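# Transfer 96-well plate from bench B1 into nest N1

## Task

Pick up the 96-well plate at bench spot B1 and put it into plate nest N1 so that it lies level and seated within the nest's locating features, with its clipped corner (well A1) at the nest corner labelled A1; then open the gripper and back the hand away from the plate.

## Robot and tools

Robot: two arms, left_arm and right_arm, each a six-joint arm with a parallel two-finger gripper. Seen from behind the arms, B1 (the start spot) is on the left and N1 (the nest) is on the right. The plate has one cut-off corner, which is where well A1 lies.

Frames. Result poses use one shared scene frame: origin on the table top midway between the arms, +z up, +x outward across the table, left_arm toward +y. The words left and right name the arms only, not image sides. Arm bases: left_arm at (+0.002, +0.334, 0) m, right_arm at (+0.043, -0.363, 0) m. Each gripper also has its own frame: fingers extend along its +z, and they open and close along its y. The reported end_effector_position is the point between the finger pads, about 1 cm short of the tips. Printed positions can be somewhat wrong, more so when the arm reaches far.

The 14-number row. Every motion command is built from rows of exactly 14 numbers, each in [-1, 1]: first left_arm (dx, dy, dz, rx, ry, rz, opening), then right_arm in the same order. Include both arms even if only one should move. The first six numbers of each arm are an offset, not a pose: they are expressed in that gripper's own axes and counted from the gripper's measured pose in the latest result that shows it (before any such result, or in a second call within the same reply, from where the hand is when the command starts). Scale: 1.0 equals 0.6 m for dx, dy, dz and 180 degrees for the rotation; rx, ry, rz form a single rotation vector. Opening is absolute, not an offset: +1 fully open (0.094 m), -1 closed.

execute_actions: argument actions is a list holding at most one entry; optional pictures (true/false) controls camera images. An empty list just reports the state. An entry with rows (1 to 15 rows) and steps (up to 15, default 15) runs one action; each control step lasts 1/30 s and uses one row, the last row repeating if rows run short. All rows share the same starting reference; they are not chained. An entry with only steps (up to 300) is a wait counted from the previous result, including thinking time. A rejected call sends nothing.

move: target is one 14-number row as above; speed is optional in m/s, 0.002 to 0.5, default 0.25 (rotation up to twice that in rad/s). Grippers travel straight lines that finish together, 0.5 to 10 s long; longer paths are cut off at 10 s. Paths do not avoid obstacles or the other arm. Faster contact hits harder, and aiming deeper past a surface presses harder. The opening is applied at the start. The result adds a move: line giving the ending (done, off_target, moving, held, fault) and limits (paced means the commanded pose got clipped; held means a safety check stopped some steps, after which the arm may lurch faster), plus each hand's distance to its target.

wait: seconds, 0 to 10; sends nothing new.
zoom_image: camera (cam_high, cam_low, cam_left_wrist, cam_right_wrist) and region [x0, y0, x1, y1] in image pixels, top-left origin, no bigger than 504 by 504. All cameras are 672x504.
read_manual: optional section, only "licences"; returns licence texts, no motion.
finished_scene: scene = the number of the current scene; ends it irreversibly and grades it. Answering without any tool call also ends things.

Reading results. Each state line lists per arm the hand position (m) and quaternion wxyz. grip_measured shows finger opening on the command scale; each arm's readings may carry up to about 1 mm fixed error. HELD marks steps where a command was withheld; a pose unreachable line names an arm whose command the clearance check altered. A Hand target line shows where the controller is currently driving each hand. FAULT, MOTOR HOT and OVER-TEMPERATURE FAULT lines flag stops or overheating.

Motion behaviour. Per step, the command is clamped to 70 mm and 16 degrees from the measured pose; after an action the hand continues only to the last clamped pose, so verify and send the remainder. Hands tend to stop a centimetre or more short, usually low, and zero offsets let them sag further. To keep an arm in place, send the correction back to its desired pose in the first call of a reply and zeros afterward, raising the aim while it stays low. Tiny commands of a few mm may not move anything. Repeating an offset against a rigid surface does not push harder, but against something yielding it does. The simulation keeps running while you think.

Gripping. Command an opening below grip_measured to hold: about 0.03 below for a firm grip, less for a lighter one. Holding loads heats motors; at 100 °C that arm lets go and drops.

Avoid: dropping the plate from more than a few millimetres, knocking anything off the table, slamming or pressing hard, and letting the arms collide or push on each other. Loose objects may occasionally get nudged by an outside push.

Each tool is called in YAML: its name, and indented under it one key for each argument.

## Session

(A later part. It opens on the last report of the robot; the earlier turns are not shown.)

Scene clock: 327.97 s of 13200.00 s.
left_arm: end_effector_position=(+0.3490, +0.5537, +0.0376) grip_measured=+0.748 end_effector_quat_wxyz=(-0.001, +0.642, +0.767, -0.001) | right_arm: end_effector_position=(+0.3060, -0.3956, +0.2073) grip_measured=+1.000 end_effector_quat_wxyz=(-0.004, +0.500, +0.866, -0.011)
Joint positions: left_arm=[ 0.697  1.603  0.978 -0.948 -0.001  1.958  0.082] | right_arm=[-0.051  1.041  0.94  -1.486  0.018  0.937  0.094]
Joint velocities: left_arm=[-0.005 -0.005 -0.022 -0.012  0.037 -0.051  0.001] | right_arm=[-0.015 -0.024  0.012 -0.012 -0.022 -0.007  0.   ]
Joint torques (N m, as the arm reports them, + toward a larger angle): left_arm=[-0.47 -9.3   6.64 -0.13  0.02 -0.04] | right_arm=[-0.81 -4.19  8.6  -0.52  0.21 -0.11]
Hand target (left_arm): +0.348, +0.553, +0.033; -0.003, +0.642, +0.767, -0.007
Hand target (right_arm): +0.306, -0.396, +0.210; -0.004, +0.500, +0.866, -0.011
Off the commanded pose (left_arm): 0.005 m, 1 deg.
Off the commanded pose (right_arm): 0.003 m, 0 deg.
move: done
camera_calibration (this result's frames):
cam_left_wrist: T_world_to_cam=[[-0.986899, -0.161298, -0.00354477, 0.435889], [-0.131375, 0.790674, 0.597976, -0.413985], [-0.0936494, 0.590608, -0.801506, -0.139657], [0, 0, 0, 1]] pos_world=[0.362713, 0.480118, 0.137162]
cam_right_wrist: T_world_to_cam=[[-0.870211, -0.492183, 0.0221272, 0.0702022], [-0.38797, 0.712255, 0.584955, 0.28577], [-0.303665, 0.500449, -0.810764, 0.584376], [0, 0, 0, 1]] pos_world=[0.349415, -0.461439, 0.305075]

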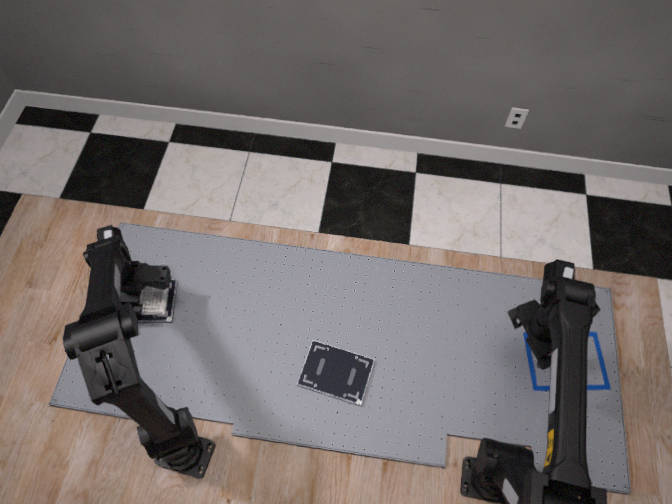

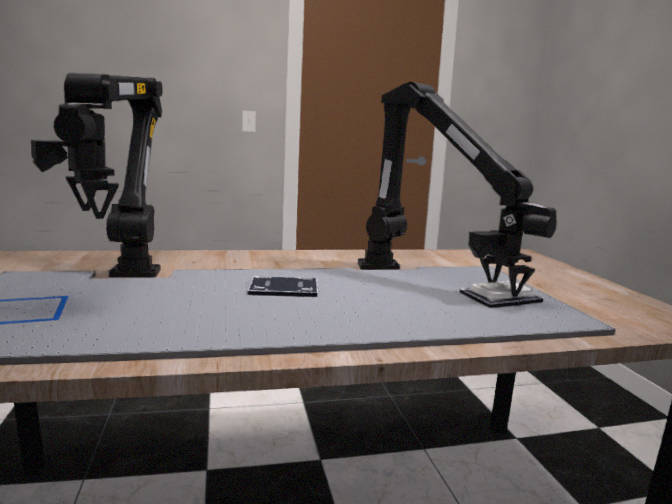

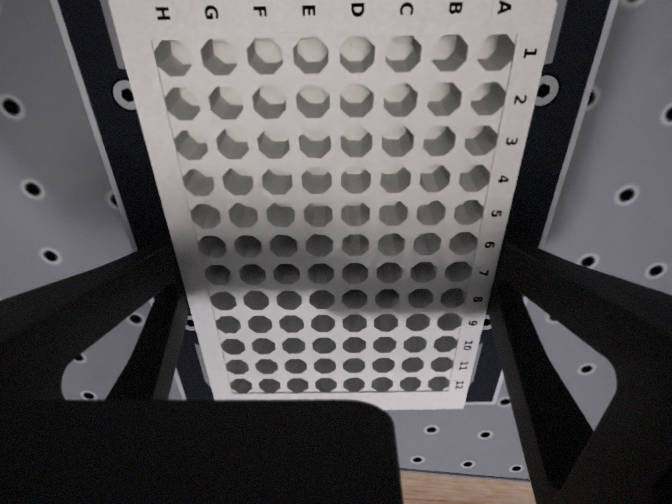

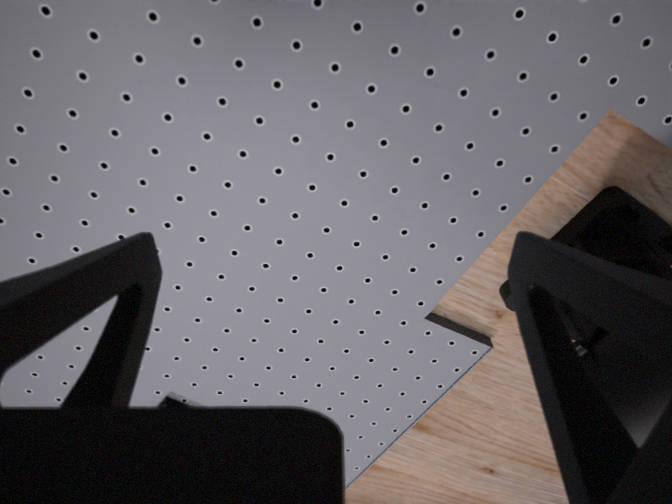

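move:
  target: [-0.0069,0.0003,0.0104,0.0047,-0.002,0.003,0.725, 0,0,-0.005,0,0,0,1]
  speed: 0.006

zoom_image:
  camera: "cam_low"
  region: [445, 260, 555, 315]

Scene clock: 332.73 s of 13200.00 s.
left_arm: end_effector_position=(+0.3491, +0.5530, +0.0367) grip_measured=+0.748 end_effector_quat_wxyz=(-0.001, +0.642, +0.767, -0.002) | right_arm: end_effector_position=(+0.3060, -0.3956, +0.2073) grip_measured=+1.000 end_effector_quat_wxyz=(-0.004, +0.500, +0.866, -0.011)
Joint positions: left_arm=[ 0.696  1.605  0.978 -0.948 -0.001  1.958  0.082] | right_arm=[-0.051  1.041  0.94  -1.486  0.018  0.937  0.094]
Joint velocities: left_arm=[-0.005  0.015  0.002 -0.017 -0.022 -0.022 -0.   ] | right_arm=[-0.015  0.005 -0.012  0.007 -0.007  0.051  0.   ]
Joint torques (N m, as the arm reports them, + toward a larger angle): left_arm=[-1.18 -9.26  6.62 -0.13  0.02 -0.05] | right_arm=[-0.81 -4.16  8.6  -0.52  0.22 -0.11]
Hand target (left_arm): +0.350, +0.550, +0.031; -0.003, +0.645, +0.764, -0.008
Hand target (right_arm): +0.306, -0.396, +0.210; -0.004, +0.500, +0.866, -0.011
Off the commanded pose (left_arm): 0.006 m, 1 deg.
Off the commanded pose (right_arm): 0.003 m, 0 deg.
move: done
camera_calibration (this result's frames):
cam_left_wrist: T_world_to_cam=[[-0.987149, -0.159795, -0.00143877, 0.435113], [-0.129011, 0.791603, 0.597261, -0.414236], [-0.0943001, 0.589771, -0.802046, -0.139266], [0, 0, 0, 1]] pos_world=[0.362947, 0.479574, 0.136335]
cam_right_wrist: T_world_to_cam=[[-0.870211, -0.492183, 0.0221272, 0.0702022], [-0.38797, 0.712255, 0.584955, 0.28577], [-0.303665, 0.500449, -0.810764, 0.584376], [0, 0, 0, 1]] pos_world=[0.349415, -0.461439, 0.305075]

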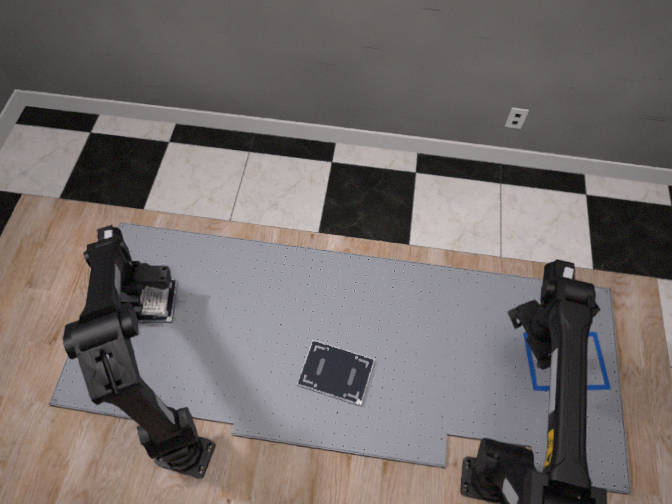

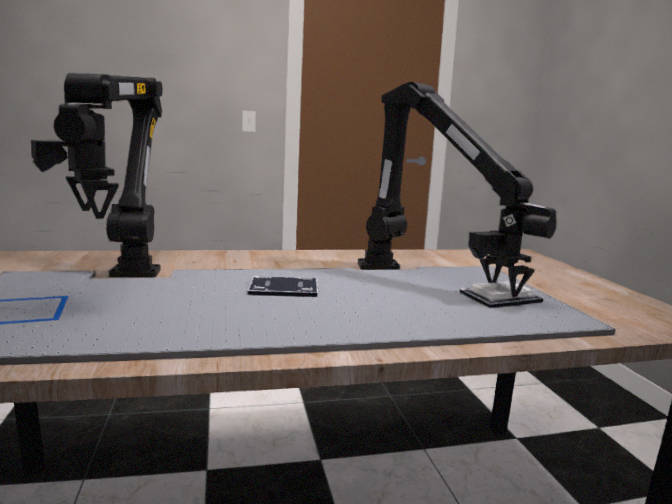

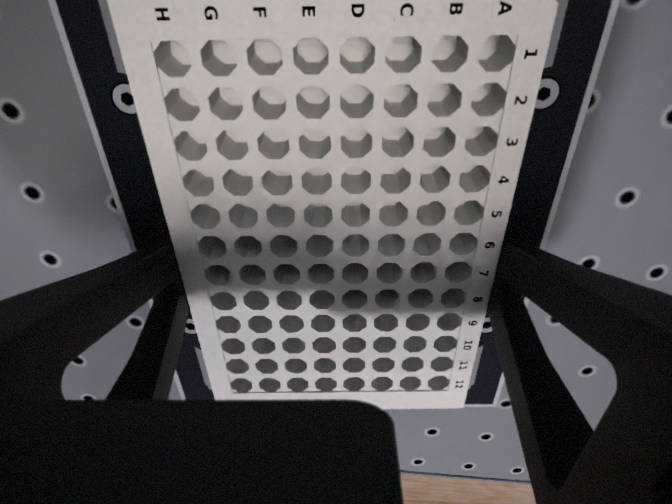

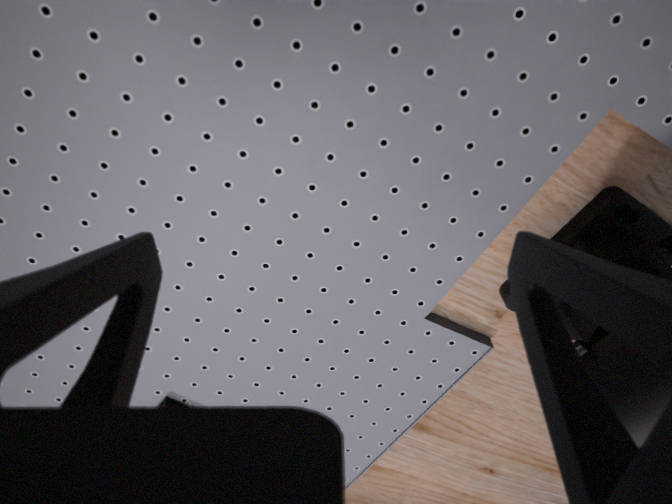

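Region (445, 260, 555, 315) of cam_low's 672x504 image, scaled by 4.582, with more detail than that image has.

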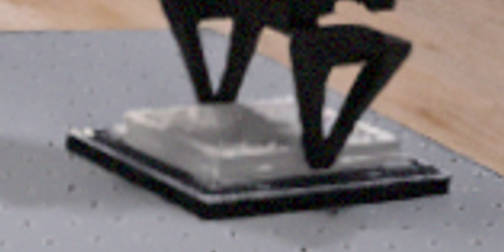

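execute_actions:
  actions:
    - {"rows":[[0,0,0,0,0,0,0.78, 0,0,-0.005,0,0,0,1],[0,0,0,0,0,0,0.8, 0,0,-0.005,0,0,0,1],[0,0,0,0,0,0,0.84, 0,0,-0.005,0,0,0,1],[0,0,0,0,0,0,0.9, 0,0,-0.005,0,0,0,1],[0,0,0,0,0,0,1, 0,0,-0.005,0,0,0,1]],"steps":14}
  pictures: false

move:
  target: [0.0009,0.0022,-0.0455,-0.0147,0.0061,0,1, 0,0,0,0,0,0,1]
  speed: 0.03

Scene clock: 341.47 s of 13200.00 s.
left_arm: end_effector_position=(+0.3491, +0.5530, +0.0367) grip_measured=+1.000 end_effector_quat_wxyz=(-0.001, +0.642, +0.767, -0.002) | right_arm: end_effector_position=(+0.3060, -0.3956, +0.2073) grip_measured=+1.000 end_effector_quat_wxyz=(-0.004, +0.500, +0.866, -0.011)
Joint positions: left_arm=[ 0.696  1.605  0.978 -0.948 -0.001  1.958  0.094] | right_arm=[-0.051  1.041  0.94  -1.486  0.018  0.937  0.094]
Joint velocities: left_arm=[-0.015  0.005 -0.012  0.012 -0.037 -0.007  0.   ] | right_arm=[-0.015 -0.015 -0.002  0.007 -0.022 -0.037  0.   ]
Joint torques (N m, as the arm reports them, + toward a larger angle): left_arm=[ -0.46 -10.18   6.65  -0.12   0.02  -0.05] | right_arm=[-0.74 -4.21  8.61 -0.53  0.21 -0.11]
Hand target (left_arm): +0.349, +0.553, +0.037; -0.001, +0.642, +0.767, -0.002
Hand target (right_arm): +0.306, -0.396, +0.210; -0.004, +0.500, +0.866, -0.011
Off the commanded pose (left_arm): 0.000 m, 0 deg.
Off the commanded pose (right_arm): 0.003 m, 0 deg.
Steps of this call (steps 1 to 90: nothing new was sent; then 5.27 s passed at rest; steps 91 to 104: all 14 steps of this action). Readings (end_effector_position):
91: left_arm (+0.3491, +0.5530, +0.0367) | right_arm (+0.3060, -0.3956, +0.2073)
92: left_arm (+0.3491, +0.5530, +0.0367) | right_arm (+0.3060, -0.3956, +0.2073)
94: left_arm (+0.3491, +0.5530, +0.0367) | right_arm (+0.3060, -0.3956, +0.2073)
98: left_arm (+0.3491, +0.5530, +0.0367) | right_arm (+0.3060, -0.3956, +0.2073)
104: the state above

Scene clock: 342.90 s of 13200.00 s.
left_arm: end_effector_position=(+0.3508, +0.5541, +0.0584) grip_measured=+1.000 end_effector_quat_wxyz=(+0.006, +0.642, +0.766, +0.020) | right_arm: end_effector_position=(+0.3060, -0.3956, +0.2073) grip_measured=+1.000 end_effector_quat_wxyz=(-0.004, +0.500, +0.866, -0.011)
Joint positions: left_arm=[ 0.696  1.549  0.978 -0.959 -0.001  1.958  0.094] | right_arm=[-0.051  1.041  0.94  -1.486  0.018  0.937  0.094]
Joint velocities: left_arm=[-0.005 -0.005 -0.002 -0.007  0.007 -0.037  0.   ] | right_arm=[-0.005 -0.005 -0.007  0.007  0.037  0.007  0.   ]
Joint torques (N m, as the arm reports them, + toward a larger angle): left_arm=[ -0.44 -10.84   6.99  -0.39   0.02  -0.05] | right_arm=[-0.79 -4.1   8.12 -0.13  0.22 -0.11]
Hand target (left_arm): +0.350, +0.554, +0.064; +0.007, +0.642, +0.766, +0.022
Hand target (right_arm): +0.306, -0.396, +0.207; -0.004, +0.500, +0.866, -0.011
Off the commanded pose (left_arm): 0.006 m, 0 deg.
Off the commanded pose (right_arm): 0.000 m, 0 deg.
move: done
camera_calibration (this result's frames):
cam_left_wrist: T_world_to_cam=[[-0.986306, -0.159263, -0.0428415, 0.438809], [-0.152009, 0.777092, 0.610755, -0.412487], [-0.0639787, 0.608904, -0.79066, -0.144253], [0, 0, 0, 1]] pos_world=[0.360869, 0.478262, 0.156673]
cam_right_wrist: T_world_to_cam=[[-0.870211, -0.492183, 0.0221272, 0.0702022], [-0.38797, 0.712255, 0.584955, 0.28577], [-0.303665, 0.500449, -0.810764, 0.584376], [0, 0, 0, 1]] pos_world=[0.349415, -0.461439, 0.305075]

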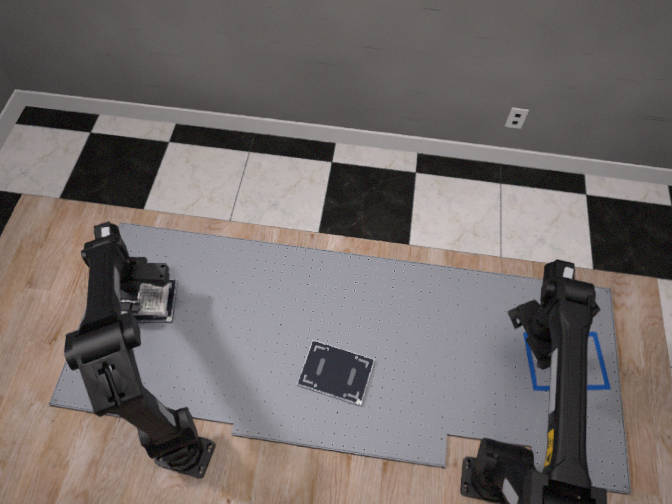

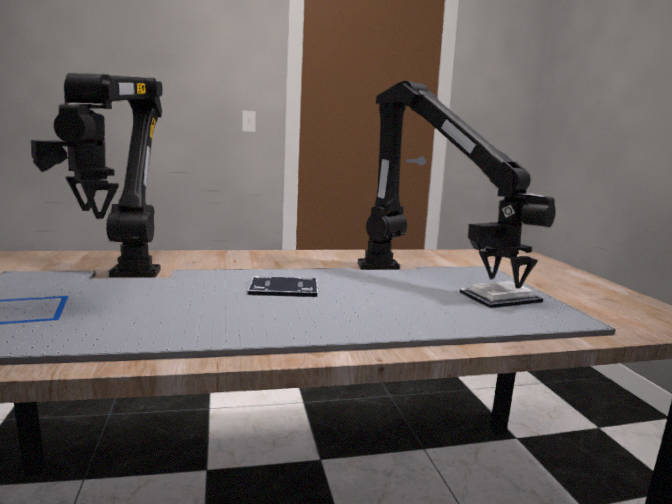

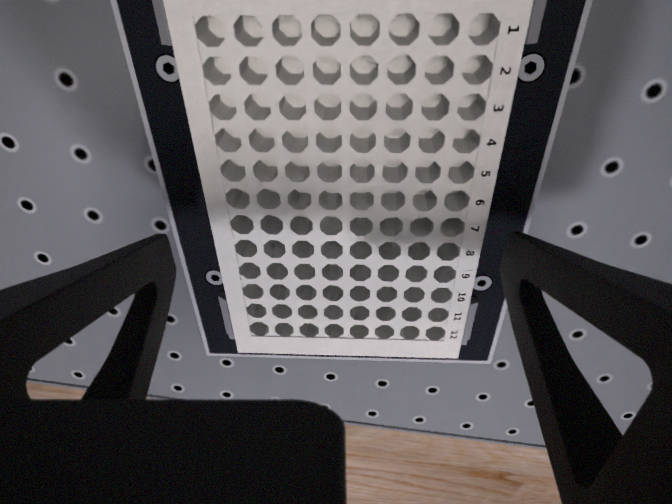

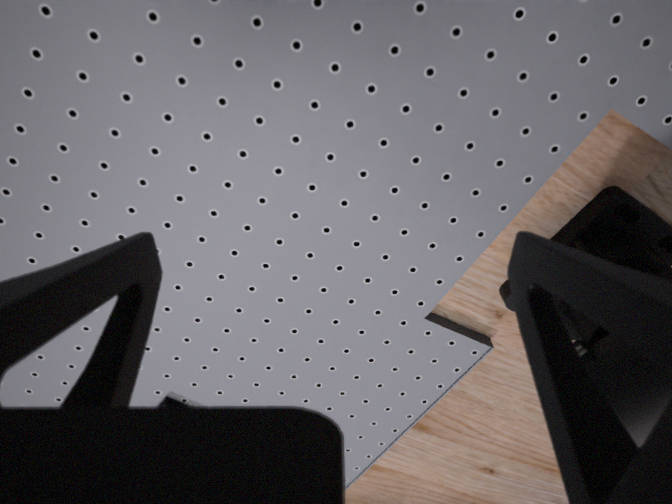

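The lift was clean. Next I'll move the arm clear.

move:
  target: [-0.2,-0.03,-0.25,0,0,0,1, 0,0,-0.005,0,0,0,1]
  speed: 0.2

zoom_image:
  camera: "cam_low"
  region: [445, 260, 555, 315]

Scene clock: 347.53 s of 13200.00 s.
left_arm: end_effector_position=(+0.3334, +0.4263, +0.1878) grip_measured=+1.000 end_effector_quat_wxyz=(-0.005, +0.647, +0.763, +0.005) | right_arm: end_effector_position=(+0.3060, -0.3956, +0.2073) grip_measured=+1.000 end_effector_quat_wxyz=(-0.004, +0.500, +0.866, -0.011)
Joint positions: left_arm=[ 0.398  1.258  1.052 -1.362 -0.014  1.672  0.094] | right_arm=[-0.051  1.041  0.94  -1.486  0.018  0.937  0.094]
Joint velocities: left_arm=[ 0.005 -0.005 -0.007 -0.012  0.007 -0.066  0.   ] | right_arm=[-0.005 -0.015  0.002 -0.007 -0.022 -0.081  0.   ]
Joint torques (N m, as the arm reports them, + toward a larger angle): left_arm=[-0.58 -6.92 11.48 -0.39 -0.17 -0.14] | right_arm=[-0.75 -4.18  8.62 -0.52  0.22 -0.11]
Hand target (left_arm): +0.345, +0.430, +0.205; +0.004, +0.642, +0.766, +0.022
Hand target (right_arm): +0.306, -0.396, +0.210; -0.004, +0.500, +0.866, -0.011
Off the commanded pose (left_arm): 0.024 m, 2 deg.
Off the commanded pose (right_arm): 0.003 m, 0 deg.
After step 90, 0.17 s passed at rest.
move: off_target (left_arm)
camera_calibration (this result's frames):
cam_left_wrist: T_world_to_cam=[[-0.988957, -0.148037, -0.00697584, 0.396143], [-0.121574, 0.783449, 0.609448, -0.407488], [-0.0847559, 0.603566, -0.792795, 0.0443865], [0, 0, 0, 1]] pos_world=[0.345991, 0.3511, 0.286296]
cam_right_wrist: T_world_to_cam=[[-0.870211, -0.492183, 0.0221272, 0.0702022], [-0.38797, 0.712255, 0.584955, 0.28577], [-0.303665, 0.500449, -0.810764, 0.584376], [0, 0, 0, 1]] pos_world=[0.349415, -0.461439, 0.305075]

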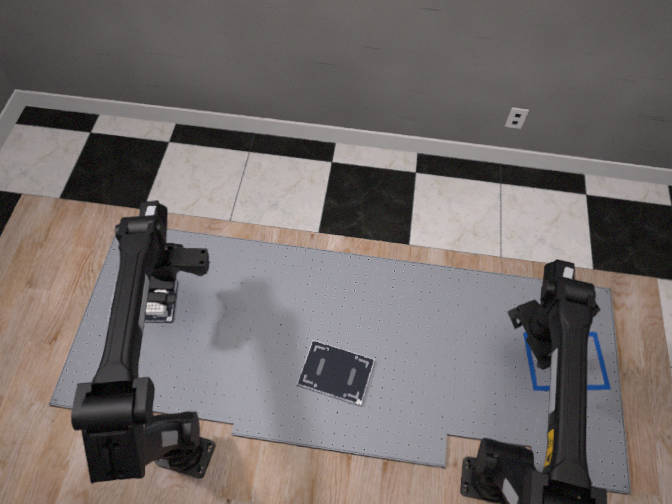

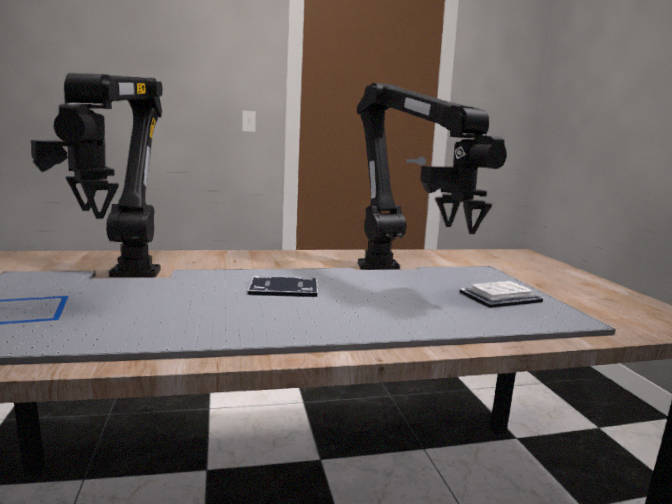

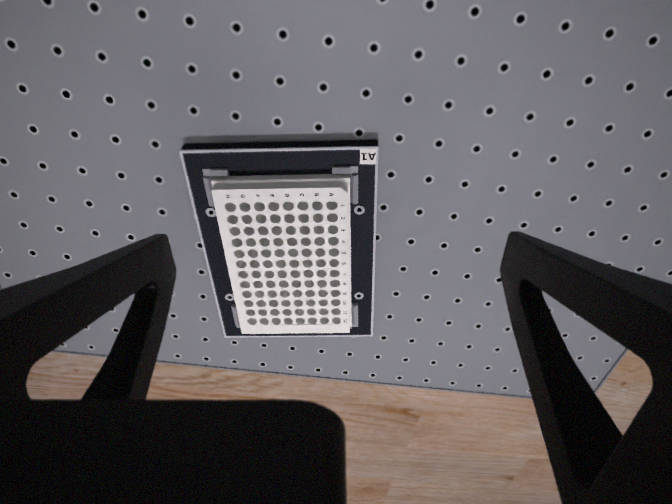

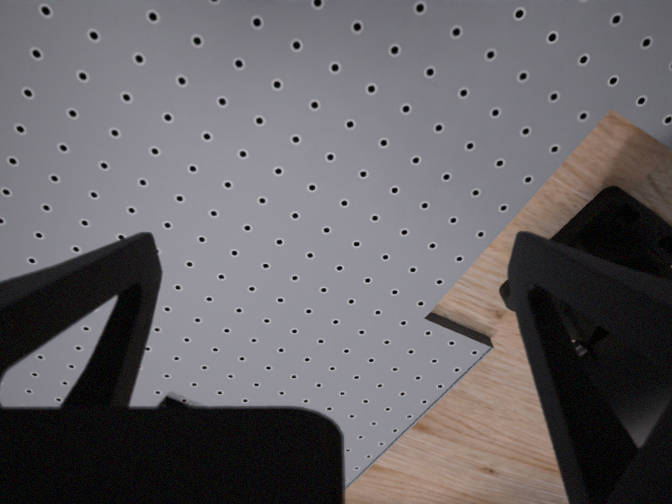

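Region (445, 260, 555, 315) of cam_low's 672x504 image, scaled by 4.582, with more detail than that image has.

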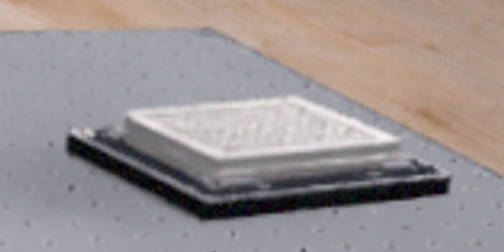

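finished_scene:
  scene: 2

The scene is finished: the task was done.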